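## Task

Find the mug on one of the closet's shelves and put it on the third shelf counting up from the bottom. Then close the closet door fully. The mug fails if it drops more than a few centimetres, is struck hard, or does not end upright. The robot fails if it tips over or is left leaning. Anything that stays in place only because the robot holds it at the end does not count.

## Robot and tools

ROBOT. A simulated Hello Robot Stretch 4 with one arm: an omni-wheel base, a lift riding up a mast, an arm that telescopes straight ahead, a wrist with yaw, pitch and roll, and a two-finger gripper. It stands about 1.6 m tall, and the base edge lies no more than 0.23 m from the base origin. Loose objects may occasionally get a small shove from outside.

FRAMES. Base frame: origin on the floor under the base centre, x ahead, y to the left, z up. hand_pose is reported in this frame as a point between the open fingertips; when all wrist joints are 0 its axes line up with the base axes. The printed hand position may be somewhat wrong. The odometry frame is the base frame as it was when the scene began. base_odometry comes from wheel rotation only, so wheel slip is counted as travel; heading is positive leftward, from -3.142 to 3.142.

execute_actions(actions, cameras). actions is a list holding one action or nothing (empty just reports state and images). An action may contain "base", "joints" or both, plus optional "pace" and "contact_limits"; alternatively it holds only {"end_of_arm": "enable_torque"}, which re-powers wrist or gripper motors that switched off, making them hold still. All motions in an action begin together and may end at different moments; no action runs longer than 15 s.
- base: an object with exactly one key, each a relative offset measured from where the base last reported being. translate_m: metres along x, forward positive, -2 to 2. strafe_m: metres sideways, left positive, -2 to 2. rotate_rad: radians turned in place, counter-clockwise (left) positive, -3.2 to 3.2.
- joints: a single object (one arm) of absolute targets by name. lift_m 0 to 1.2 m (tolerance 0.004). arm_m extension 0 to 0.55 m (0.004). wrist_yaw_rad -1.134 to 4.276 (0.02): 0 points ahead, positive swings left, 3.14 is tucked backward, above 3.4 the arm may block it. wrist_pitch_rad -1.117 to 4.259 (0.05): 0 horizontal, 1.57 pointing down. wrist_roll_rad -1.117 to 4.259 (0.02): 0 keeps both fingers level, positive turns clockwise as seen from behind the gripper. gripper_m -0.038 to 0.141 m, the fingertip gap when empty; negative means fingers pressing together. Joint targets outside range are clipped and run, and the result notes it; unknown keys or any other bad value reject the call with no motion. A joint or base omitted from an action may still be driving toward an older target without the status showing it.
- pace: "slow", "default", "fast", "max"; base top speeds 0.1, 0.3, 0.4, 0.6 m/s and turn rates 1, 2, 3, 4 rad/s. With lift_m above 0.2 at the start of a base move, these are reduced further, reaching 0.3 m/s and 1 rad/s at 1.2. Wrist speed does not depend on pace.
- contact_limits: only key arm_m, 0 (gentlest) to 0.75 (firmest), default 0.5; the arm halts when it pushes harder.
- cameras: list of head_camera, head_left_camera, head_right_camera, wrist_camera or all; omitted, null or ["all"] gives every camera, [] none. The pictures line lists image order.

wait(seconds 0 to 10): nothing new is commanded; returns state and images. zoom_image(camera, region [x0, y0, x1, y1]): pixels from the image's top-left, at most 504 by 504, only on the newest full images. finished_scene(scene): ends that scene for good once the last command has settled, says whether the task succeeded, and gives the next task. If a result reports a stop, the remaining calls in that same reply are skipped. A reply with no tool call ends all scenes. While a reply is being written the robot keeps its last command.

RESULT LINES. base_status and joint_status: "done"; "off_target" (resting short, maybe still pushing); "contact_stop_at_<key>" (hit something; the part may go slack, a slack lift can sink, slack wheels can roll); "limit_stop_at_<name>", including own_body and tilt (leaning past 6 degrees, lift, arm and wheels slack until it recovers); "time_out"; "torque_fault" (wrist motor went limp; send enable_torque). on_its_own covers uncommanded effects; its "held at" is a target, not a position. lidar_m: 12 distances from the base origin, sector 1 straight ahead then counter-clockwise in 30-degree steps (4 left, 7 behind, 10 right); "-" means nothing seen or closer than 0.25 m; it misses glass and thin legs. wrist_depth_mm: 7 by 7 median depths, 100 to 2000 mm, from top left. turned_by_wheels vs turned_by_imu: a gap above about 0.1 rad suggests a collision or slip, and heading error roughly equals that gap. base_tilt in degrees (forward, right positive), with a fixed offset up to 1.5. motor_effort: percent of maximum, peak in brackets; a firm grip changes gripper_m effort; a load shifts wrist_pitch effort away from 0.

GRIPPING. Command a gap smaller than the object; a smaller gap squeezes harder and pulls the object toward the wrist. Status and gripper reading do not prove a hold. Fingertips jammed on a surface below: raise the lift.

CAUTIONS. Start by sending lift_m 0.4 with wrist_yaw_rad 0 to unfold. Tilting the gripper up while rolled can trigger own_body stops. With over 1 kg held and arm_m above 0.2, turning or driving (especially fast) can tip the robot; strong pushes or pulls, high grip or high contact limits also risk tipping. Keep the mug upright, lower it gently onto the shelf, let go before backing away, and close the door with moderate force.

Each tool is called as name(argument=value, ...), one argument or row to a line, values as JSON.

## Session

execute_actions(
  actions=[],
)

Scene clock: 0.00 s.
base_odometry: x=+0.000 y=+0.000 heading=+0.000 (m, m, rad; odometry frame)
turned_by_wheels: +0.000 (rad since the last result)
turned_by_imu: +0.000 (rad since the last result)
base_tilt: forward=+0.1 right=+0.3 (deg)
lidar_m: 2.29 2.22 2.34 2.42 1.54 1.59 1.56 1.51 1.56 1.72 1.67 1.76
base_status: not commanded
joint_positions: lift_m=+0.165 arm_m=-0.001 wrist_yaw_rad=+3.088 wrist_pitch_rad=+0.005 wrist_roll_rad=+0.001 gripper_m=+0.057
joint_status: not commanded
motor_effort: lift_m=+20 arm_m=-1 wrist_yaw_rad=+1 wrist_pitch_rad=-6 wrist_roll_rad=+1 gripper_m=+0 wheel_0=+1 wheel_1=+0 wheel_2=+1 (%)
hand_pose: x=-0.1135 y=+0.1029 z=+0.3414 quat_wxyz=(+0.027, -0.002, +0.001, +1.000) (m; base frame)
wrist_depth_mm: 137 139 1618 1921 - - - / - 139 1708 1921 - - - / 107 140 250 1921 - - 1921 / 123 141 1708 1921 - - - / 1366 1499 1618 1921 - - 1921 / 1308 1281 195 1281 195 1229 1182 / 878 798 904 109 854 788 831
pictures: head_camera, head_left_camera, head_right_camera, wrist_camera
Images, in order (width x height): head_camera 420x560, head_left_camera 420x672, head_right_camera 420x672, wrist_camera 616x392.

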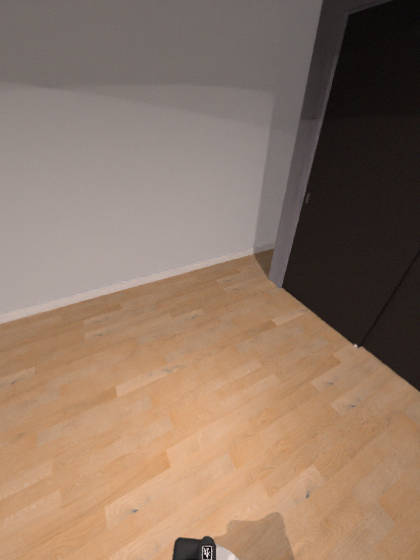

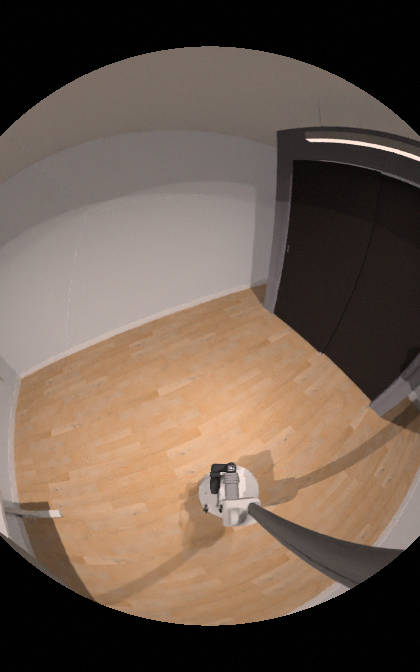

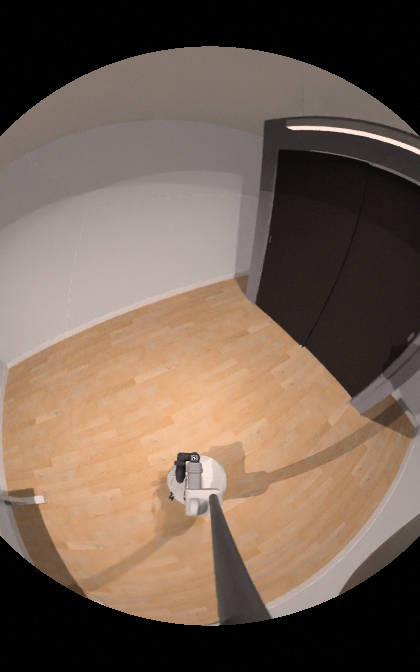

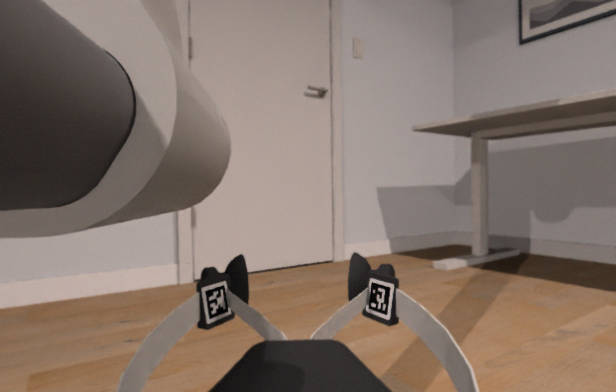

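execute_actions(
  actions=[
    {"base":{"rotate_rad":-0.7},"joints":{"lift_m":0.4,"wrist_yaw_rad":0},"pace":"fast"},
  ],
  cameras=["head_camera","head_left_camera"],
)

Scene clock: 5.87 s.
base_odometry: x=+0.000 y=+0.000 heading=-0.700 (m, m, rad; odometry frame)
turned_by_wheels: -0.700 (rad since the last result)
turned_by_imu: -0.704 (rad since the last result)
base_tilt: forward=+0.1 right=+0.2 (deg)
lidar_m: 1.72 2.09 2.22 2.23 2.59 1.55 1.55 1.65 1.48 1.50 1.88 1.69
base_status: done
joint_positions: lift_m=+0.400 arm_m=-0.001 wrist_yaw_rad=+0.000 wrist_pitch_rad=+0.005 wrist_roll_rad=+0.001 gripper_m=+0.057
joint_status: all done
motor_effort: lift_m=+25(28) arm_m=-1(0) wrist_yaw_rad=+0(8) wrist_pitch_rad=-7(6) wrist_roll_rad=+0(0) gripper_m=+0(1) wheel_0=+2(10) wheel_1=+2(10) wheel_2=+1(11) (%)
hand_pose: x=+0.4583 y=-0.0873 z=+0.5764 quat_wxyz=(+1.000, +0.001, +0.002, +0.000) (m; base frame)
wrist_depth_mm: - 1808 1661 1537 1430 1336 1182 / - 1756 1661 1537 1430 1308 1182 / - 1808 1618 1499 1430 1336 1229 / - 1808 1661 1576 1430 1336 1182 / - 1808 1618 1537 1430 1336 1205 / - 1808 194 1576 195 1366 1205 / 1336 1255 1336 109 1336 1229 1205
pictures: head_camera, head_left_camera
Images, in order (width x height): head_camera 420x560, head_left_camera 420x672.

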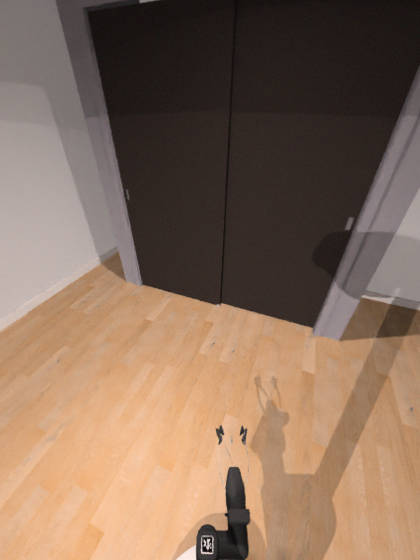

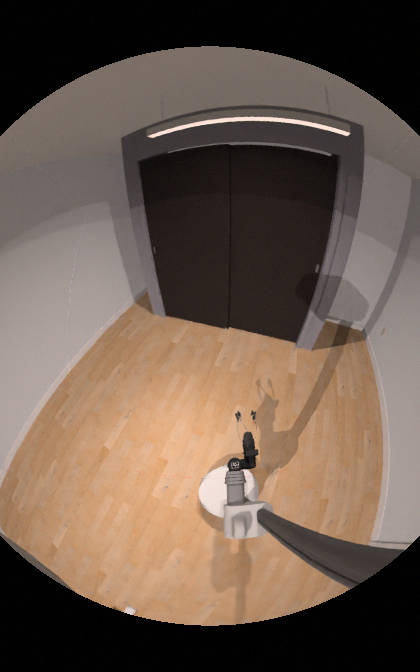

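execute_actions(
  actions=[
    {"base":{"rotate_rad":-0.27},"pace":"fast"},
  ],
  cameras=["head_camera"],
)

Scene clock: 15.73 s.
base_odometry: x=+0.000 y=+0.000 heading=-0.970 (m, m, rad; odometry frame)
turned_by_wheels: -0.270 (rad since the last result)
turned_by_imu: -0.272 (rad since the last result)
base_tilt: forward=+0.1 right=+0.2 (deg)
lidar_m: 1.71 1.79 2.27 2.23 2.39 1.61 1.53 1.66 1.55 1.49 1.60 1.69
base_status: done
joint_positions: lift_m=+0.400 arm_m=-0.001 wrist_yaw_rad=+0.000 wrist_pitch_rad=+0.005 wrist_roll_rad=+0.001 gripper_m=+0.057
joint_status: not commanded
motor_effort: lift_m=+25(26) arm_m=-1(1) wrist_yaw_rad=+1(1) wrist_pitch_rad=-7(9) wrist_roll_rad=+1(0) gripper_m=-2(3) wheel_0=+1(9) wheel_1=+0(8) wheel_2=+0(12) (%)
hand_pose: x=+0.4583 y=-0.0874 z=+0.5765 quat_wxyz=(+1.000, +0.001, +0.002, +0.000) (m; base frame)
wrist_depth_mm: 1537 1430 1537 1464 1464 - - / 1499 1537 1464 1537 1430 - - / 1576 1499 1464 1499 1430 - - / 1499 1499 1499 1464 1464 - - / 1537 1464 1499 1499 1430 - - / 1499 1499 194 1499 195 1756 1863 / 1336 1255 1397 108 1308 1229 1281
pictures: head_camera
Images, in order (width x height): head_camera 420x560.

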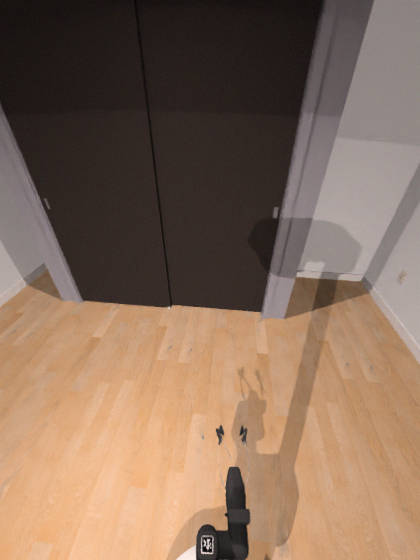

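execute_actions(
  actions=[
    {"base":{"translate_m":0.8},"pace":"fast"},
  ],
  cameras=["head_camera","head_left_camera"],
)

Scene clock: 25.27 s.
base_odometry: x=+0.453 y=-0.660 heading=-0.969 (m, m, rad; odometry frame)
turned_by_wheels: +0.000 (rad since the last result)
turned_by_imu: -0.001 (rad since the last result)
base_tilt: forward=+0.1 right=+0.2 (deg)
lidar_m: 0.91 1.00 1.39 2.15 2.29 3.20 2.69 2.08 1.59 1.55 1.70 0.93
base_status: done
joint_positions: lift_m=+0.400 arm_m=-0.001 wrist_yaw_rad=+0.000 wrist_pitch_rad=+0.005 wrist_roll_rad=+0.001 gripper_m=+0.057
joint_status: not commanded
motor_effort: lift_m=+25(25) arm_m=-1(1) wrist_yaw_rad=+0(0) wrist_pitch_rad=-7(8) wrist_roll_rad=+0(1) gripper_m=-2(0) wheel_0=+1(9) wheel_1=+0(9) wheel_2=+1(17) (%)
hand_pose: x=+0.4583 y=-0.0874 z=+0.5765 quat_wxyz=(+1.000, +0.001, +0.002, +0.000) (m; base frame)
wrist_depth_mm: 691 707 699 683 668 661 585 / 699 715 699 699 683 676 597 / 699 723 715 699 668 668 591 / 699 723 707 699 683 668 591 / 691 723 715 699 683 668 597 / 699 723 194 699 195 676 603 / 699 732 715 108 683 683 603
pictures: head_camera, head_left_camera
Images, in order (width x height): head_camera 420x560, head_left_camera 420x672.

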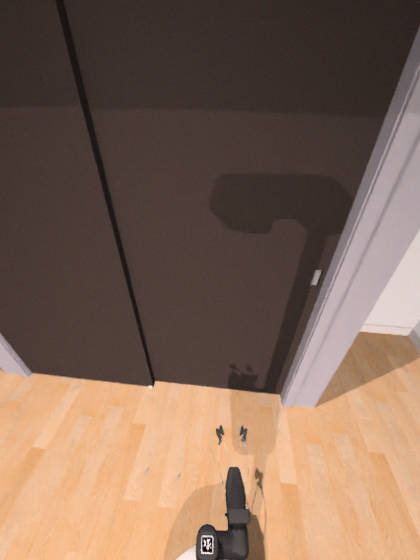

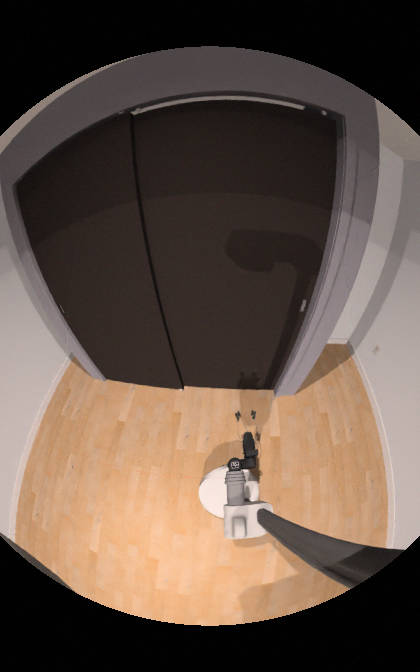

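execute_actions(
  actions=[
    {"base":{"rotate_rad":-0.05},"joints":{"lift_m":0.8},"pace":"fast"},
  ],
  cameras=["head_camera","wrist_camera"],
)

Scene clock: 35.83 s.
base_odometry: x=+0.453 y=-0.660 heading=-1.019 (m, m, rad; odometry frame)
turned_by_wheels: -0.049 (rad since the last result)
turned_by_imu: -0.050 (rad since the last result)
base_tilt: forward=+0.0 right=+0.3 (deg)
lidar_m: 0.91 0.97 1.33 2.14 2.26 3.20 3.17 2.16 1.61 1.56 1.70 0.95
base_status: done
joint_positions: lift_m=+0.800 arm_m=-0.001 wrist_yaw_rad=+0.000 wrist_pitch_rad=+0.005 wrist_roll_rad=+0.001 gripper_m=+0.057
joint_status: all done
motor_effort: lift_m=+25(25) arm_m=-1(1) wrist_yaw_rad=+1(2) wrist_pitch_rad=-6(9) wrist_roll_rad=+0(0) gripper_m=-1(1) wheel_0=+4(6) wheel_1=+3(6) wheel_2=+2(10) (%)
hand_pose: x=+0.4583 y=-0.0875 z=+0.9765 quat_wxyz=(+1.000, +0.001, +0.002, +0.000) (m; base frame)
wrist_depth_mm: 699 699 699 691 691 691 627 / 707 707 699 691 691 691 615 / 707 699 691 699 699 699 621 / 715 707 707 699 699 683 627 / 707 707 699 699 699 691 634 / 707 723 194 707 195 691 627 / 723 707 715 109 707 627 634
pictures: head_camera, wrist_camera
Images, in order (width x height): head_camera 420x560, wrist_camera 616x392.

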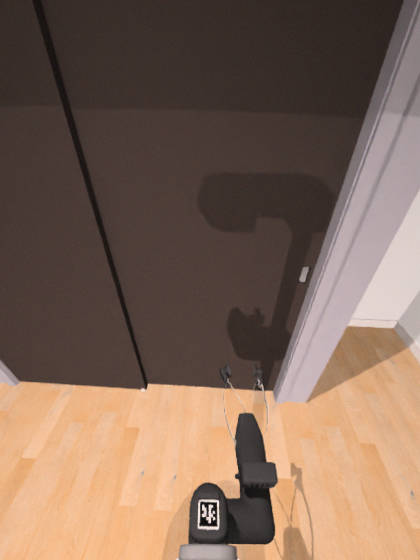

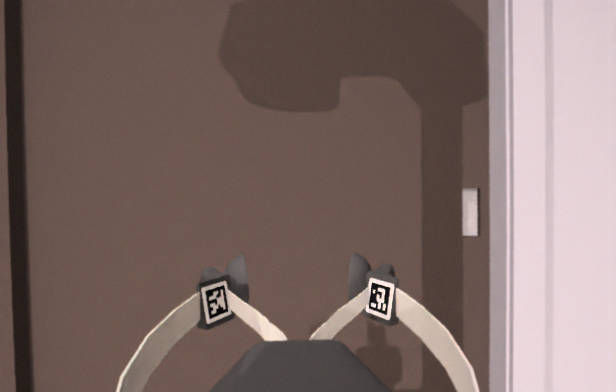

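execute_actions(
  actions=[
    {"base":{"strafe_m":-0.2},"pace":"fast"},
  ],
  cameras=["wrist_camera"],
)

Scene clock: 46.77 s.
base_odometry: x=+0.282 y=-0.764 heading=-1.019 (m, m, rad; odometry frame)
turned_by_wheels: +0.000 (rad since the last result)
turned_by_imu: -0.002 (rad since the last result)
base_tilt: forward=+0.1 right=+0.3 (deg)
lidar_m: 0.91 0.98 1.30 2.34 2.46 3.22 3.16 1.88 1.41 1.36 1.45 0.86
base_status: done
joint_positions: lift_m=+0.800 arm_m=-0.001 wrist_yaw_rad=+0.000 wrist_pitch_rad=+0.005 wrist_roll_rad=+0.001 gripper_m=+0.057
joint_status: not commanded
motor_effort: lift_m=+25(25) arm_m=+0(1) wrist_yaw_rad=+0(0) wrist_pitch_rad=-6(8) wrist_roll_rad=+1(0) gripper_m=-3(3) wheel_0=-3(13) wheel_1=+0(11) wheel_2=+0(1) (%)
hand_pose: x=+0.4583 y=-0.0874 z=+0.9765 quat_wxyz=(+1.000, +0.001, +0.002, +0.000) (m; base frame)
wrist_depth_mm: 699 691 676 683 615 627 1336 / 683 691 683 676 621 621 1336 / 691 691 699 691 621 615 1336 / 699 691 691 691 621 621 1336 / 699 707 699 691 609 621 1336 / 699 699 194 691 195 621 1336 / 707 699 699 109 621 627 1336
pictures: wrist_camera
Images, in order (width x height): wrist_camera 616x392.

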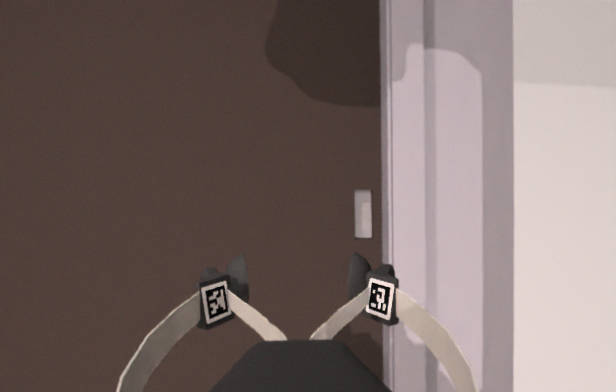

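execute_actions(
  actions=[
    {"base":{"strafe_m":-0.08},"joints":{"arm_m":0.3},"pace":"fast"},
  ],
  cameras=["wrist_camera","head_right_camera"],
)

Scene clock: 67.30 s.
base_odometry: x=+0.214 y=-0.806 heading=-1.019 (m, m, rad; odometry frame)
turned_by_wheels: +0.000 (rad since the last result)
turned_by_imu: -0.001 (rad since the last result)
base_tilt: forward=+0.0 right=+0.2 (deg)
lidar_m: 0.84 0.95 1.31 2.44 2.57 3.24 3.17 1.79 1.33 1.28 1.38 0.88
base_status: done
joint_positions: lift_m=+0.800 arm_m=+0.299 wrist_yaw_rad=+0.000 wrist_pitch_rad=+0.005 wrist_roll_rad=+0.001 gripper_m=+0.057
joint_status: all done
motor_effort: lift_m=+25(25) arm_m=+5(5) wrist_yaw_rad=+0(3) wrist_pitch_rad=-7(8) wrist_roll_rad=+0(1) gripper_m=+0(3) wheel_0=-1(12) wheel_1=-1(15) wheel_2=+0(2) (%)
hand_pose: x=+0.7586 y=-0.0874 z=+0.9765 quat_wxyz=(+1.000, +0.001, +0.002, +0.000) (m; base frame)
wrist_depth_mm: 389 392 389 387 309 320 317 / 392 389 389 384 309 320 319 / 392 392 389 384 310 322 320 / 394 389 392 384 310 322 322 / 394 394 394 389 312 322 325 / 397 394 194 392 195 324 324 / 399 394 392 109 314 325 327
pictures: head_right_camera, wrist_camera
Images, in order (width x height): head_right_camera 420x672, wrist_camera 616x392.

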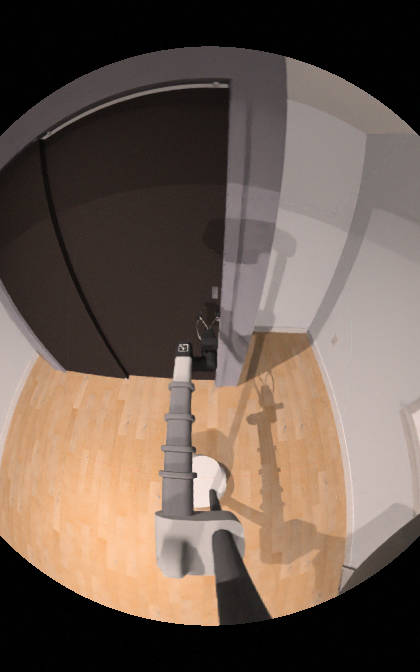

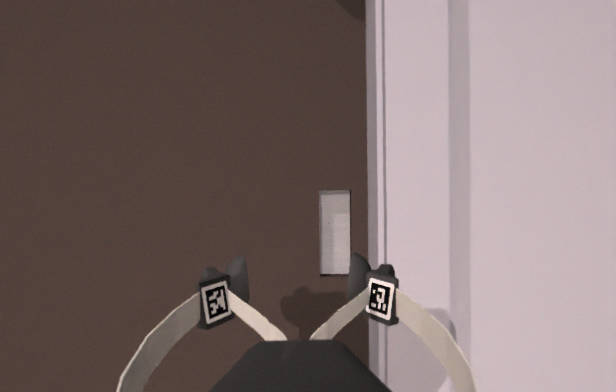

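zoom_image(
  camera="wrist_camera",
  region=[260, 150, 440, 310],
)

Region (260, 150, 440, 310) of wrist_camera's 616x392 image, scaled by 2.800.

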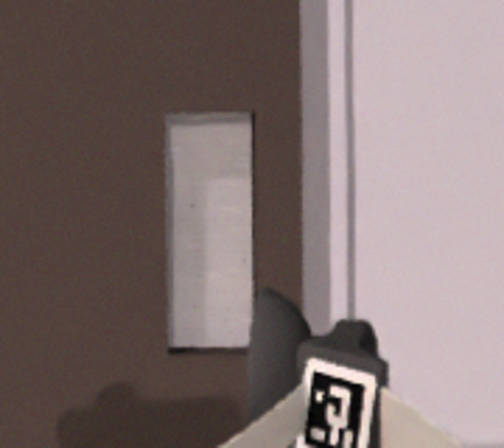

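execute_actions(
  actions=[
    {"base":{"strafe_m":-0.03},"joints":{"arm_m":0.42,"gripper_m":0.0},"pace":"fast"},
  ],
  cameras=["wrist_camera"],
)

Scene clock: 82.53 s.
base_odometry: x=+0.189 y=-0.822 heading=-1.019 (m, m, rad; odometry frame)
turned_by_wheels: +0.000 (rad since the last result)
turned_by_imu: -0.012 (rad since the last result)
base_tilt: forward=+0.1 right=+0.2 (deg)
lidar_m: 0.83 0.96 1.26 2.45 2.58 3.27 2.81 1.77 1.29 1.25 1.35 0.86
base_status: done
joint_positions: lift_m=+0.800 arm_m=+0.370 wrist_yaw_rad=+0.000 wrist_pitch_rad=+0.005 wrist_roll_rad=+0.001 gripper_m=+0.000
joint_status: arm_m contact_stop (moved +0.071 of +0.121); the others done
on_its_own: arm_m is slack since a contact_stop (your +0.420 is given up)
motor_effort: lift_m=+22(25) arm_m=+0(21) wrist_yaw_rad=+1(90) wrist_pitch_rad=-7(48) wrist_roll_rad=+1(3) gripper_m=-4(6) wheel_0=+0(10) wheel_1=-1(9) wheel_2=+1(20) (%)
hand_pose: x=+0.8295 y=-0.0874 z=+0.9767 quat_wxyz=(+1.000, +0.001, +0.002, +0.000) (m; base frame)
wrist_depth_mm: 314 312 309 310 235 248 247 / 315 312 312 312 235 248 248 / 314 314 315 314 236 249 248 / 317 315 314 314 236 249 249 / 317 315 317 314 237 251 251 / 317 317 186 198 238 253 252 / 319 319 317 109 239 252 252
pictures: wrist_camera
Images, in order (width x height): wrist_camera 616x392.

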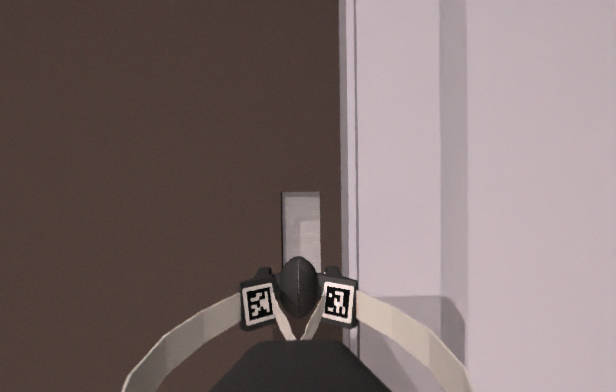

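execute_actions(
  actions=[
    {"base":{"strafe_m":0.08},"joints":{"arm_m":0.33},"pace":"fast"},
  ],
  cameras=["wrist_camera"],
)

execute_actions(
  actions=[
    {"joints":{"arm_m":0.46},"contact_limits":{"arm_m":0.75},"pace":"slow"},
  ],
  cameras=["wrist_camera"],
)

Scene clock: 95.10 s.
base_odometry: x=+0.257 y=-0.780 heading=-1.019 (m, m, rad; odometry frame)
turned_by_wheels: +0.000 (rad since the last result)
turned_by_imu: +0.000 (rad since the last result)
base_tilt: forward=+0.1 right=+0.2 (deg)
lidar_m: 0.85 0.96 1.28 2.36 2.48 3.26 2.75 1.87 1.39 1.33 1.45 0.87
base_status: done
joint_positions: lift_m=+0.800 arm_m=+0.331 wrist_yaw_rad=+0.000 wrist_pitch_rad=+0.005 wrist_roll_rad=+0.001 gripper_m=+0.000
joint_status: all done
motor_effort: lift_m=+22(22) arm_m=-4(7) wrist_yaw_rad=+1(0) wrist_pitch_rad=-9(7) wrist_roll_rad=+0(1) gripper_m=-2(3) wheel_0=+0(12) wheel_1=+0(11) wheel_2=+0(0) (%)
hand_pose: x=+0.7902 y=-0.0874 z=+0.9767 quat_wxyz=(+1.000, +0.001, +0.002, +0.000) (m; base frame)
wrist_depth_mm: 353 351 351 353 351 274 290 / 353 357 353 351 351 277 291 / 357 355 353 355 351 276 290 / 357 357 357 355 357 278 291 / 357 357 357 357 357 278 293 / 362 359 187 198 324 281 294 / 362 362 359 109 357 281 294
pictures: wrist_camera
Images, in order (width x height): wrist_camera 616x392.

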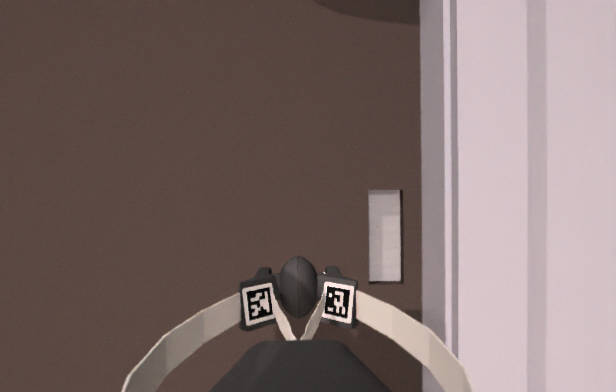

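Scene clock: 97.67 s.
base_odometry: x=+0.257 y=-0.780 heading=-1.019 (m, m, rad; odometry frame)
turned_by_wheels: +0.000 (rad since the last result)
turned_by_imu: +0.000 (rad since the last result)
base_tilt: forward=+0.0 right=+0.2 (deg)
lidar_m: 0.87 0.96 1.27 2.37 2.49 3.26 2.74 1.86 1.39 1.34 1.44 0.86
base_status: not commanded
joint_positions: lift_m=+0.800 arm_m=+0.458 wrist_yaw_rad=-0.007 wrist_pitch_rad=+0.005 wrist_roll_rad=+0.001 gripper_m=+0.000
joint_status: all done
on_its_own: wrist_yaw_rad is at rest, and its effort (+21) is outside its rest range (-13 to +13)
motor_effort: lift_m=+22(22) arm_m=+12(6) wrist_yaw_rad=+21(23) wrist_pitch_rad=-8(6) wrist_roll_rad=+0(0) gripper_m=+1(3) wheel_0=+0(0) wheel_1=+0(0) wheel_2=-2(2) (%)
contact_limits: arm_m 0.75
hand_pose: x=+0.9166 y=-0.0896 z=+0.9767 quat_wxyz=(+1.000, +0.001, +0.002, -0.004) (m; base frame)
wrist_depth_mm: 230 230 229 230 230 225 167 / 231 230 230 230 230 226 167 / 231 232 231 232 231 228 167 / 232 233 233 233 232 229 167 / 235 234 234 235 232 229 169 / 234 235 187 206 233 231 169 / 235 234 234 109 235 200 170
pictures: wrist_camera
Images, in order (width x height): wrist_camera 616x392.

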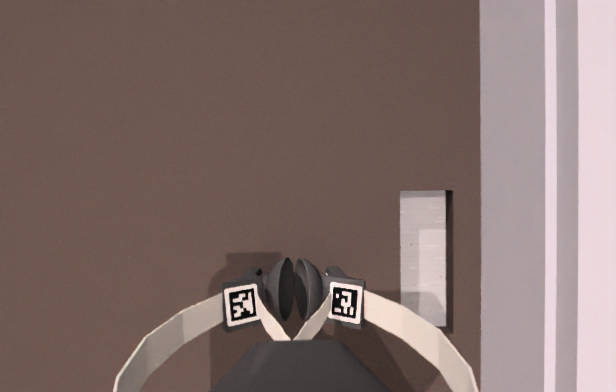

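execute_actions(
  actions=[
    {"base":{"strafe_m":0.1},"joints":{"arm_m":0.47},"contact_limits":{"arm_m":0.75},"pace":"slow"},
  ],
  cameras=["wrist_camera"],
)

Scene clock: 106.00 s.
base_odometry: x=+0.342 y=-0.728 heading=-1.021 (m, m, rad; odometry frame)
turned_by_wheels: -0.001 (rad since the last result)
turned_by_imu: -0.061 (rad since the last result)
base_tilt: forward=-0.4 right=+0.4 (deg)
lidar_m: 0.89 0.93 1.19 2.29 2.35 3.19 3.20 2.11 1.48 1.41 1.50 0.88
base_status: done
joint_positions: lift_m=+0.800 arm_m=+0.467 wrist_yaw_rad=-0.024 wrist_pitch_rad=+0.010 wrist_roll_rad=+0.001 gripper_m=+0.000
joint_status: all done
on_its_own: wrist_yaw_rad is at rest, and its effort (+71) is outside its rest range (-13 to +13)
motor_effort: lift_m=+22(22) arm_m=+16(14) wrist_yaw_rad=+71(81) wrist_pitch_rad=-23(23) wrist_roll_rad=+1(1) gripper_m=-1(0) wheel_0=-4(5) wheel_1=+5(10) wheel_2=-18(17) (%)
contact_limits: arm_m 0.75
hand_pose: x=+0.9244 y=-0.0944 z=+0.9751 quat_wxyz=(+1.000, +0.001, +0.005, -0.012) (m; base frame)
wrist_depth_mm: 214 217 221 225 231 233 192 / 213 218 223 227 230 234 193 / 216 220 222 228 232 236 195 / 216 220 224 228 232 238 195 / 217 221 224 229 235 239 191 / 218 221 182 201 186 240 196 / 218 220 227 109 236 229 196
pictures: wrist_camera
Images, in order (width x height): wrist_camera 616x392.

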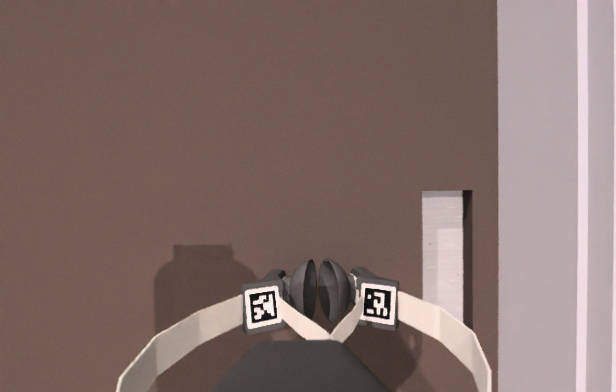

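execute_actions(
  actions=[
    {"base":{"rotate_rad":0.06},"joints":{"arm_m":0.33,"wrist_yaw_rad":0,"wrist_pitch_rad":0,"wrist_roll_rad":1.57},"pace":"default"},
  ],
  cameras=["wrist_camera"],
)

Scene clock: 136.47 s.
base_odometry: x=+0.342 y=-0.728 heading=-0.961 (m, m, rad; odometry frame)
turned_by_wheels: +0.060 (rad since the last result)
turned_by_imu: +0.032 (rad since the last result)
base_tilt: forward=+0.0 right=+0.3 (deg)
lidar_m: 0.89 0.93 1.21 2.30 2.39 3.28 3.21 2.04 1.47 1.41 1.49 0.87
base_status: done
joint_positions: lift_m=+0.800 arm_m=+0.331 wrist_yaw_rad=+0.000 wrist_pitch_rad=+0.002 wrist_roll_rad=+1.570 gripper_m=+0.000
joint_status: all done
motor_effort: lift_m=+22(22) arm_m=-5(16) wrist_yaw_rad=+1(94) wrist_pitch_rad=-8(28) wrist_roll_rad=+2(9) gripper_m=-2(3) wheel_0=-1(20) wheel_1=-2(6) wheel_2=+1(33) (%)
hand_pose: x=+0.7902 y=-0.0874 z=+0.9773 quat_wxyz=(+0.707, +0.707, +0.001, -0.001) (m; base frame)
wrist_depth_mm: 259 263 264 266 268 272 273 / 334 336 338 340 342 347 347 / 334 336 340 342 345 345 349 / 334 336 340 343 345 349 347 / 336 340 342 342 347 349 351 / 336 343 187 198 347 351 353 / 338 342 345 108 347 349 351
pictures: wrist_camera
Images, in order (width x height): wrist_camera 616x392.

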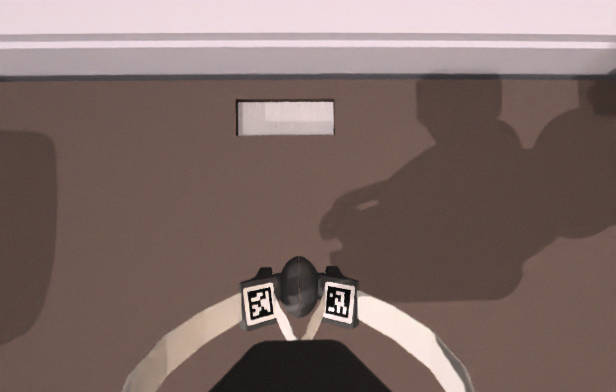

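execute_actions(
  actions=[
    {"base":{"strafe_m":-0.115},"joints":{"lift_m":0.82},"pace":"default"},
  ],
  cameras=["wrist_camera"],
)

Scene clock: 149.83 s.
base_odometry: x=+0.247 y=-0.793 heading=-0.961 (m, m, rad; odometry frame)
turned_by_wheels: +0.000 (rad since the last result)
turned_by_imu: -0.001 (rad since the last result)
base_tilt: forward=+0.1 right=+0.2 (deg)
lidar_m: 0.83 0.93 1.22 2.42 2.52 3.29 3.23 1.86 1.36 1.30 1.39 0.86
base_status: done
joint_positions: lift_m=+0.820 arm_m=+0.331 wrist_yaw_rad=+0.000 wrist_pitch_rad=+0.002 wrist_roll_rad=+1.570 gripper_m=+0.000
joint_status: all done
motor_effort: lift_m=+26(24) arm_m=-4(4) wrist_yaw_rad=+0(0) wrist_pitch_rad=-6(8) wrist_roll_rad=+2(2) gripper_m=-2(6) wheel_0=+1(11) wheel_1=+0(11) wheel_2=+0(0) (%)
hand_pose: x=+0.7902 y=-0.0874 z=+0.9971 quat_wxyz=(+0.707, +0.707, +0.001, -0.001) (m; base frame)
wrist_depth_mm: 272 276 278 278 282 282 285 / 274 277 277 279 281 285 286 / 262 263 265 268 270 271 273 / 262 265 266 282 283 285 287 / 338 340 343 355 345 347 351 / 340 340 187 198 349 349 351 / 342 342 342 109 349 353 353
pictures: wrist_camera
Images, in order (width x height): wrist_camera 616x392.

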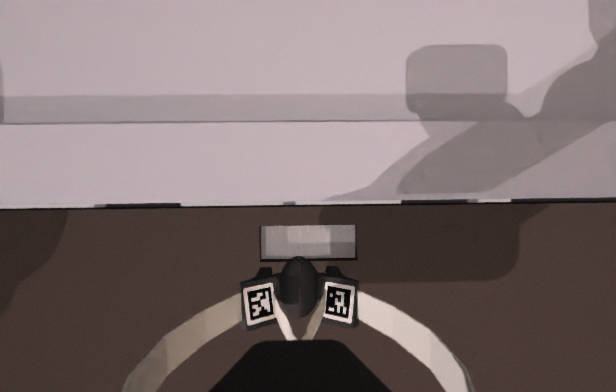

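execute_actions(
  actions=[
    {"joints":{"arm_m":0.465},"contact_limits":{"arm_m":0.6},"pace":"slow"},
  ],
  cameras=["wrist_camera"],
)

Scene clock: 158.20 s.
base_odometry: x=+0.247 y=-0.793 heading=-0.962 (m, m, rad; odometry frame)
turned_by_wheels: -0.001 (rad since the last result)
turned_by_imu: -0.002 (rad since the last result)
base_tilt: forward=+0.0 right=+0.3 (deg)
lidar_m: 0.84 0.93 1.24 2.42 2.52 3.30 3.23 1.86 1.36 1.29 1.39 0.86
base_status: not commanded
joint_positions: lift_m=+0.820 arm_m=+0.462 wrist_yaw_rad=-0.016 wrist_pitch_rad=+0.002 wrist_roll_rad=+1.570 gripper_m=+0.000
joint_status: all done
on_its_own: wrist_yaw_rad is at rest, and its effort (+47) is outside its rest range (-13 to +13)
motor_effort: lift_m=+25(26) arm_m=+15(17) wrist_yaw_rad=+47(48) wrist_pitch_rad=-6(6) wrist_roll_rad=+1(1) gripper_m=+0(2) wheel_0=+0(2) wheel_1=+1(2) wheel_2=-13(13) (%)
contact_limits: arm_m 0.6
hand_pose: x=+0.9202 y=-0.0920 z=+0.9972 quat_wxyz=(+0.707, +0.707, -0.005, -0.006) (m; base frame)
wrist_depth_mm: 152 153 154 155 157 157 158 / 139 140 141 142 143 144 144 / 138 139 140 141 142 143 144 / 138 140 141 142 143 144 144 / 215 218 218 220 222 223 224 / 213 216 186 202 185 223 224 / 215 216 218 109 222 223 224
pictures: wrist_camera
Images, in order (width x height): wrist_camera 616x392.

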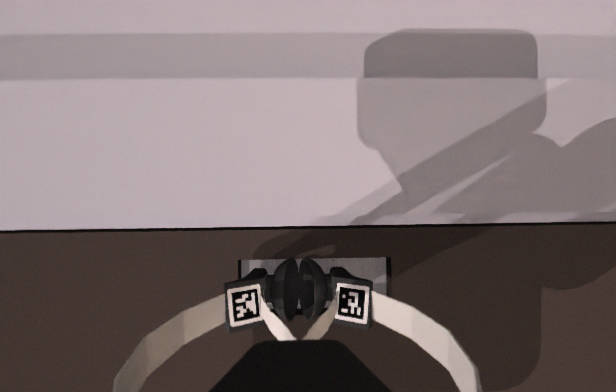

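execute_actions(
  actions=[
    {"base":{"strafe_m":0.08},"pace":"slow"},
  ],
  cameras=["wrist_camera","head_right_camera"],
)

Scene clock: 164.37 s.
base_odometry: x=+0.312 y=-0.747 heading=-0.963 (m, m, rad; odometry frame)
turned_by_wheels: -0.002 (rad since the last result)
turned_by_imu: -0.063 (rad since the last result)
base_tilt: forward=-0.1 right=+0.2 (deg)
lidar_m: 0.85 0.91 1.13 2.36 2.40 3.17 3.22 2.10 1.44 1.35 1.43 0.87
base_status: done
joint_positions: lift_m=+0.820 arm_m=+0.463 wrist_yaw_rad=-0.021 wrist_pitch_rad=+0.002 wrist_roll_rad=+1.570 gripper_m=+0.000
joint_status: not commanded
on_its_own: wrist_yaw_rad is at rest, and its effort (+61) is outside its rest range (-13 to +13)
motor_effort: lift_m=+25(25) arm_m=+13(15) wrist_yaw_rad=+61(76) wrist_pitch_rad=-5(5) wrist_roll_rad=+2(1) gripper_m=+1(2) wheel_0=-4(12) wheel_1=+4(8) wheel_2=-22(23) (%)
hand_pose: x=+0.9202 y=-0.0935 z=+0.9972 quat_wxyz=(+0.707, +0.707, -0.007, -0.008) (m; base frame)
wrist_depth_mm: 159 160 161 162 163 165 165 / 143 144 146 146 148 148 149 / 142 143 144 145 145 147 147 / 141 142 143 144 145 146 153 / 215 216 218 220 221 224 224 / 212 215 186 208 185 220 222 / 211 211 213 109 216 217 218
pictures: head_right_camera, wrist_camera
Images, in order (width x height): head_right_camera 420x672, wrist_camera 616x392.

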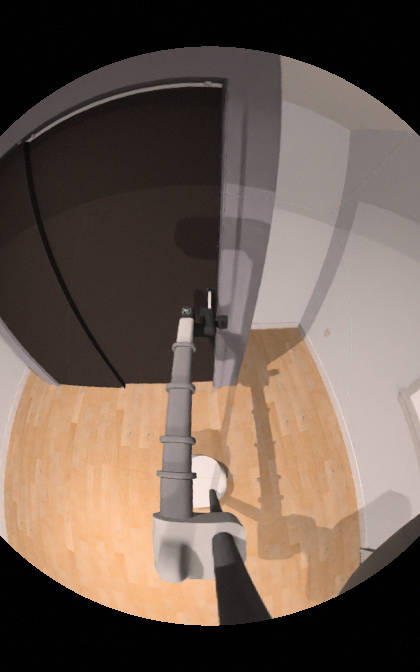

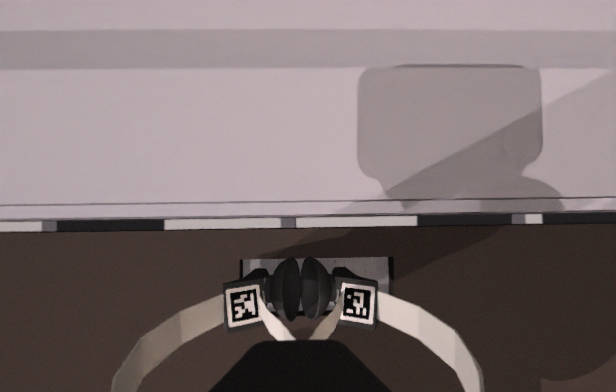

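execute_actions(
  actions=[
    {"base":{"rotate_rad":0.12},"pace":"slow"},
  ],
  cameras=["wrist_camera","head_right_camera"],
)

Scene clock: 205.53 s.
base_odometry: x=+0.287 y=-0.731 heading=-0.924 (m, m, rad; odometry frame)
turned_by_wheels: +0.040 (rad since the last result)
turned_by_imu: +0.006 (rad since the last result)
base_tilt: forward=+0.1 right=+0.2 (deg)
lidar_m: 0.86 0.94 1.18 2.38 2.43 3.22 3.18 2.06 1.42 1.33 1.40 0.90
base_status: rotate_rad contact_stop (by the wheels' count: +0.040 of +0.120)
joint_positions: lift_m=+0.820 arm_m=+0.464 wrist_yaw_rad=+0.000 wrist_pitch_rad=+0.002 wrist_roll_rad=+1.570 gripper_m=+0.000
joint_status: not commanded
on_its_own: the wheels are slack since a contact_stop
motor_effort: lift_m=+25(25) arm_m=+3(13) wrist_yaw_rad=+0(87) wrist_pitch_rad=-6(13) wrist_roll_rad=+1(1) gripper_m=-4(5) wheel_0=+0(5) wheel_1=+0(10) wheel_2=+0(31) (%)
hand_pose: x=+0.9238 y=-0.0873 z=+0.9973 quat_wxyz=(+0.707, +0.707, +0.001, -0.001) (m; base frame)
wrist_depth_mm: 169 170 171 172 174 175 176 / 168 169 170 172 173 175 175 / 154 154 155 156 158 159 160 / 153 154 155 156 157 159 159 / 228 229 230 233 235 236 237 / 226 228 187 198 232 235 236 / 225 225 229 108 231 234 235
pictures: head_right_camera, wrist_camera
Images, in order (width x height): head_right_camera 420x672, wrist_camera 616x392.

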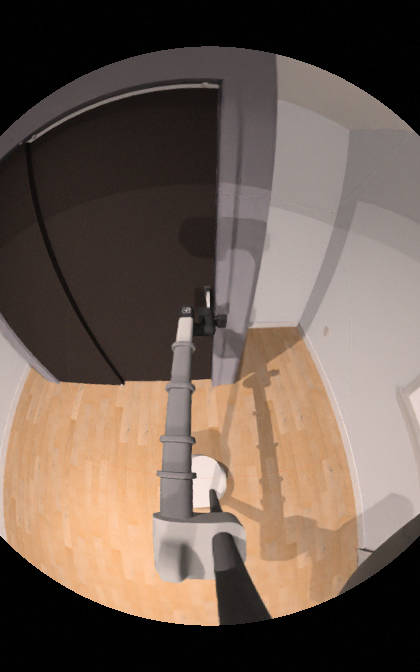

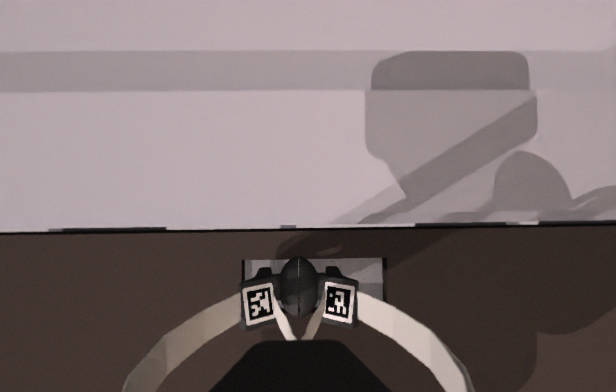

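execute_actions(
  actions=[
    {"base":{"rotate_rad":0.04},"joints":{"arm_m":0.2},"pace":"default"},
  ],
  cameras=["wrist_camera","head_camera"],
)

Scene clock: 249.00 s.
base_odometry: x=+0.287 y=-0.731 heading=-0.884 (m, m, rad; odometry frame)
turned_by_wheels: +0.040 (rad since the last result)
turned_by_imu: +0.040 (rad since the last result)
base_tilt: forward=+0.1 right=+0.3 (deg)
lidar_m: 0.85 0.95 1.22 2.37 2.45 3.30 3.20 1.96 1.41 1.33 1.42 0.89
base_status: done
joint_positions: lift_m=+0.820 arm_m=+0.201 wrist_yaw_rad=+0.000 wrist_pitch_rad=+0.003 wrist_roll_rad=+1.570 gripper_m=+0.000
joint_status: all done
motor_effort: lift_m=+24(24) arm_m=-5(5) wrist_yaw_rad=+1(46) wrist_pitch_rad=-7(8) wrist_roll_rad=+1(1) gripper_m=-5(4) wheel_0=+1(13) wheel_1=-2(9) wheel_2=+1(13) (%)
hand_pose: x=+0.6602 y=-0.0874 z=+0.9972 quat_wxyz=(+0.707, +0.707, +0.001, -0.001) (m; base frame)
wrist_depth_mm: 415 421 424 421 427 430 436 / 415 418 421 427 427 430 433 / 402 407 410 413 415 418 418 / 477 484 484 496 492 492 500 / 480 480 480 484 492 496 500 / 480 480 186 198 488 500 500 / 480 484 488 108 492 492 500
pictures: head_camera, wrist_camera
Images, in order (width x height): head_camera 420x560, wrist_camera 616x392.

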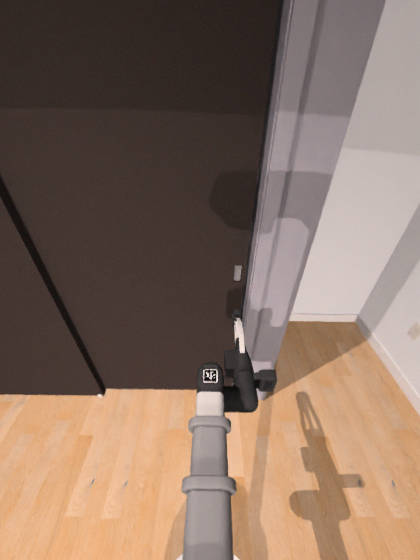

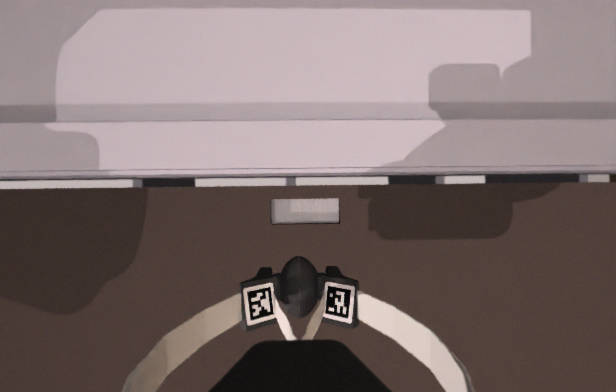

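execute_actions(
  actions=[
    {"base":{"translate_m":0.40},"joints":{"arm_m":0.0},"pace":"default"},
  ],
  cameras=["wrist_camera"],
)

Scene clock: 260.43 s.
base_odometry: x=+0.541 y=-1.040 heading=-0.883 (m, m, rad; odometry frame)
turned_by_wheels: +0.000 (rad since the last result)
turned_by_imu: -0.001 (rad since the last result)
base_tilt: forward=+0.1 right=+0.2 (deg)
lidar_m: 0.50 0.54 0.74 1.68 2.47 3.33 3.66 1.97 1.41 1.35 1.41 0.47
base_status: done
joint_positions: lift_m=+0.820 arm_m=+0.001 wrist_yaw_rad=+0.000 wrist_pitch_rad=+0.003 wrist_roll_rad=+1.570 gripper_m=+0.000
joint_status: all done
motor_effort: lift_m=+24(24) arm_m=-5(6) wrist_yaw_rad=+1(1) wrist_pitch_rad=-7(8) wrist_roll_rad=+2(1) gripper_m=-2(3) wheel_0=+4(8) wheel_1=+3(8) wheel_2=-2(13) (%)
hand_pose: x=+0.4602 y=-0.0875 z=+0.9972 quat_wxyz=(+0.707, +0.707, +0.001, -0.001) (m; base frame)
wrist_depth_mm: 220 222 224 224 227 228 230 / 207 208 211 212 213 214 216 / 207 210 210 212 213 215 216 / 283 283 287 300 291 291 294 / 282 286 287 289 290 291 294 / 282 283 187 199 290 293 294 / 283 283 286 109 291 293 296
pictures: wrist_camera
Images, in order (width x height): wrist_camera 616x392.

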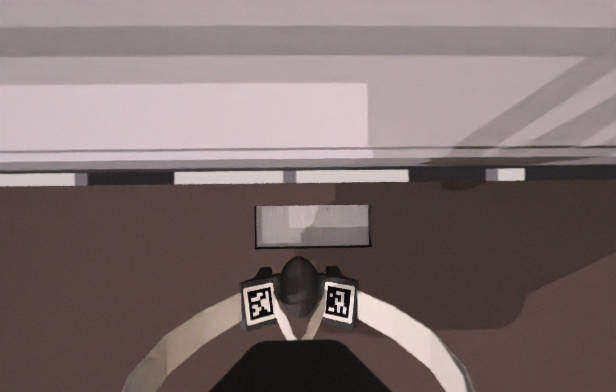

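execute_actions(
  actions=[
    {"base":{"strafe_m":-0.02},"pace":"slow"},
  ],
  cameras=[],
)

execute_actions(
  actions=[
    {"joints":{"arm_m":0.072},"contact_limits":{"arm_m":0.5},"pace":"slow"},
  ],
  cameras=["wrist_camera"],
)

Scene clock: 267.23 s.
base_odometry: x=+0.525 y=-1.053 heading=-0.883 (m, m, rad; odometry frame)
turned_by_wheels: +0.000 (rad since the last result)
turned_by_imu: -0.001 (rad since the last result)
base_tilt: forward=+0.1 right=+0.2 (deg)
lidar_m: 0.51 0.53 0.73 1.70 2.49 3.37 3.64 1.94 1.37 1.33 1.39 0.47
base_status: done
joint_positions: lift_m=+0.820 arm_m=+0.001 wrist_yaw_rad=+0.000 wrist_pitch_rad=+0.003 wrist_roll_rad=+1.570 gripper_m=+0.000
joint_status: not commanded
motor_effort: lift_m=+24(24) arm_m=-5(5) wrist_yaw_rad=+2(1) wrist_pitch_rad=-7(8) wrist_roll_rad=+1(1) gripper_m=-3(2) wheel_0=+2(7) wheel_1=-4(6) wheel_2=+0(1) (%)
hand_pose: x=+0.4602 y=-0.0875 z=+0.9972 quat_wxyz=(+0.707, +0.707, +0.001, -0.001) (m; base frame)
wrist_depth_mm: 221 222 224 226 227 228 230 / 220 221 223 225 227 228 229 / 207 208 210 213 213 214 216 / 283 285 287 290 291 293 294 / 285 285 287 301 291 293 296 / 282 286 187 198 290 294 296 / 283 286 286 108 291 294 296
pictures: none
No camera images: the call's "cameras" was empty. Leave "cameras" out to get every camera's image.

Scene clock: 269.33 s.
base_odometry: x=+0.525 y=-1.053 heading=-0.884 (m, m, rad; odometry frame)
turned_by_wheels: -0.001 (rad since the last result)
turned_by_imu: -0.001 (rad since the last result)
base_tilt: forward=+0.0 right=+0.3 (deg)
lidar_m: 0.50 0.53 0.73 1.69 2.48 3.36 3.64 1.94 1.39 1.34 1.40 0.45
base_status: not commanded
joint_positions: lift_m=+0.820 arm_m=+0.070 wrist_yaw_rad=-0.013 wrist_pitch_rad=+0.002 wrist_roll_rad=+1.570 gripper_m=+0.000
joint_status: all done
on_its_own: wrist_yaw_rad is at rest, and its effort (+39) is outside its rest range (-13 to +13)
motor_effort: lift_m=+24(24) arm_m=+10(19) wrist_yaw_rad=+39(41) wrist_pitch_rad=-7(8) wrist_roll_rad=+0(2) gripper_m=+0(3) wheel_0=-3(3) wheel_1=+0(4) wheel_2=-9(9) (%)
contact_limits: arm_m 0.5
hand_pose: x=+0.5284 y=-0.0912 z=+0.9973 quat_wxyz=(+0.707, +0.707, -0.004, -0.005) (m; base frame)
wrist_depth_mm: 158 159 160 162 163 163 165 / 144 145 146 147 148 149 150 / 144 145 146 147 148 149 149 / 144 145 146 150 161 163 723 / 219 220 223 224 226 228 229 / 219 220 189 203 224 227 228 / 218 218 220 108 224 226 228
pictures: wrist_camera
Images, in order (width x height): wrist_camera 616x392.

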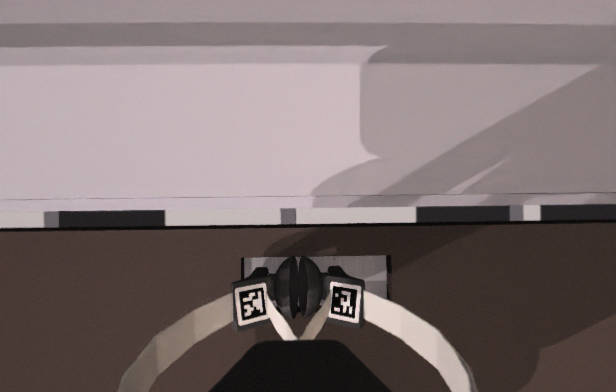

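execute_actions(
  actions=[
    {"base":{"strafe_m":0.1},"pace":"slow"},
  ],
  cameras=["wrist_camera","head_right_camera"],
)

Scene clock: 276.30 s.
base_odometry: x=+0.602 y=-0.989 heading=-0.885 (m, m, rad; odometry frame)
turned_by_wheels: -0.001 (rad since the last result)
turned_by_imu: -0.001 (rad since the last result)
base_tilt: forward=+0.1 right=+0.2 (deg)
lidar_m: 0.51 0.54 0.73 1.63 2.39 3.23 3.65 2.10 1.49 1.43 1.50 0.50
base_status: done
joint_positions: lift_m=+0.820 arm_m=+0.070 wrist_yaw_rad=-0.017 wrist_pitch_rad=+0.002 wrist_roll_rad=+1.570 gripper_m=+0.000
joint_status: not commanded
on_its_own: wrist_yaw_rad is at rest, and its effort (+49) is outside its rest range (-13 to +13)
motor_effort: lift_m=+24(24) arm_m=+9(10) wrist_yaw_rad=+49(58) wrist_pitch_rad=-6(6) wrist_roll_rad=+1(1) gripper_m=+1(1) wheel_0=-4(15) wheel_1=+5(7) wheel_2=-8(8) (%)
hand_pose: x=+0.5284 y=-0.0922 z=+0.9973 quat_wxyz=(+0.707, +0.707, -0.005, -0.007) (m; base frame)
wrist_depth_mm: 200 202 204 206 207 208 208 / 500 585 591 585 603 554 609 / 525 699 891 904 878 569 798 / 525 691 878 891 904 569 809 / 219 221 222 224 225 227 227 / 218 220 189 203 224 226 228 / 217 219 220 109 224 225 226
pictures: head_right_camera, wrist_camera
Images, in order (width x height): head_right_camera 420x672, wrist_camera 616x392.

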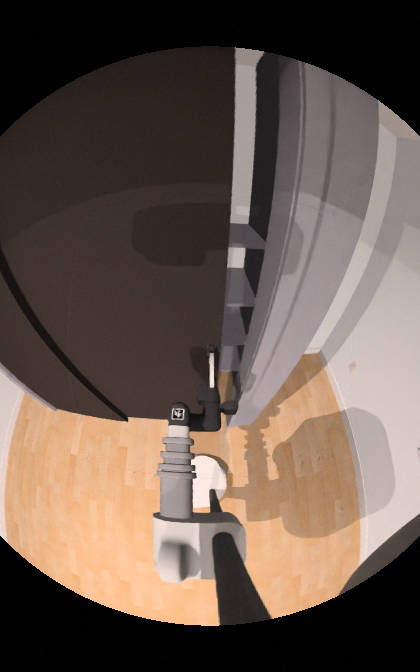

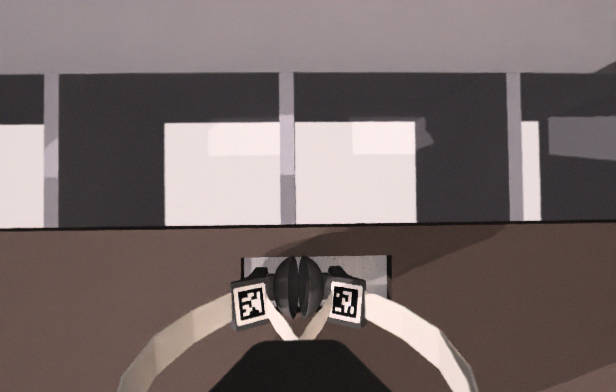

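The door slides now. Continuing to open it.

execute_actions(
  actions=[
    {"base":{"strafe_m":0.4},"pace":"default"},
  ],
  cameras=["wrist_camera","head_right_camera"],
)

Scene clock: 281.90 s.
base_odometry: x=+0.912 y=-0.736 heading=-0.886 (m, m, rad; odometry frame)
turned_by_wheels: -0.001 (rad since the last result)
turned_by_imu: -0.359 (rad since the last result)
base_tilt: forward=-1.2 right=+0.9 (deg)
lidar_m: 0.42 0.41 0.46 0.65 2.02 2.23 3.52 2.85 2.17 1.72 1.72 0.62
base_status: done
joint_positions: lift_m=+0.820 arm_m=+0.071 wrist_yaw_rad=-0.019 wrist_pitch_rad=+0.007 wrist_roll_rad=+1.570 gripper_m=+0.000
joint_status: not commanded
on_its_own: wrist_yaw_rad is at rest, and its effort (+56) is outside its rest range (-13 to +13)
motor_effort: lift_m=+24(24) arm_m=+8(9) wrist_yaw_rad=+56(72) wrist_pitch_rad=-21(22) wrist_roll_rad=+2(0) gripper_m=+0(3) wheel_0=-4(20) wheel_1=+4(13) wheel_2=-16(17) (%)
hand_pose: x=+0.5282 y=-0.0929 z=+0.9957 quat_wxyz=(+0.707, +0.707, -0.004, -0.009) (m; base frame)
wrist_depth_mm: 338 342 343 349 351 353 357 / 549 554 559 564 574 574 585 / 691 640 715 723 723 668 741 / 866 661 917 931 931 627 820 / 225 225 227 229 229 227 229 / 213 213 185 206 189 216 214 / 202 200 203 109 204 202 204
pictures: head_right_camera, wrist_camera
Images, in order (width x height): head_right_camera 420x672, wrist_camera 616x392.

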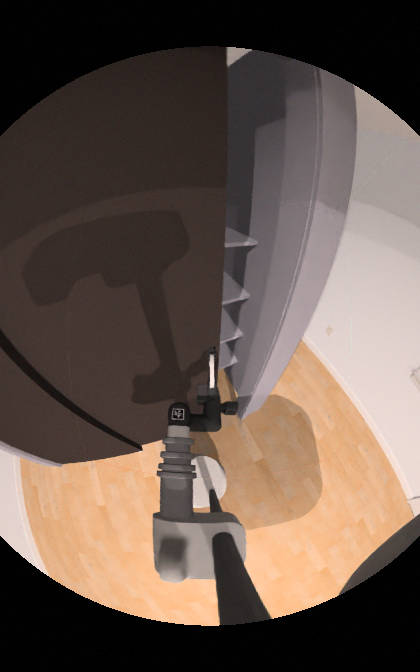

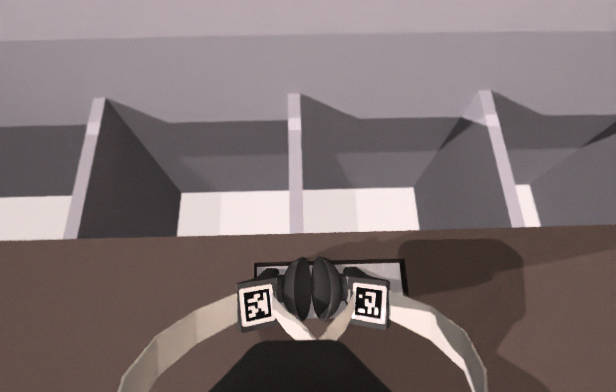

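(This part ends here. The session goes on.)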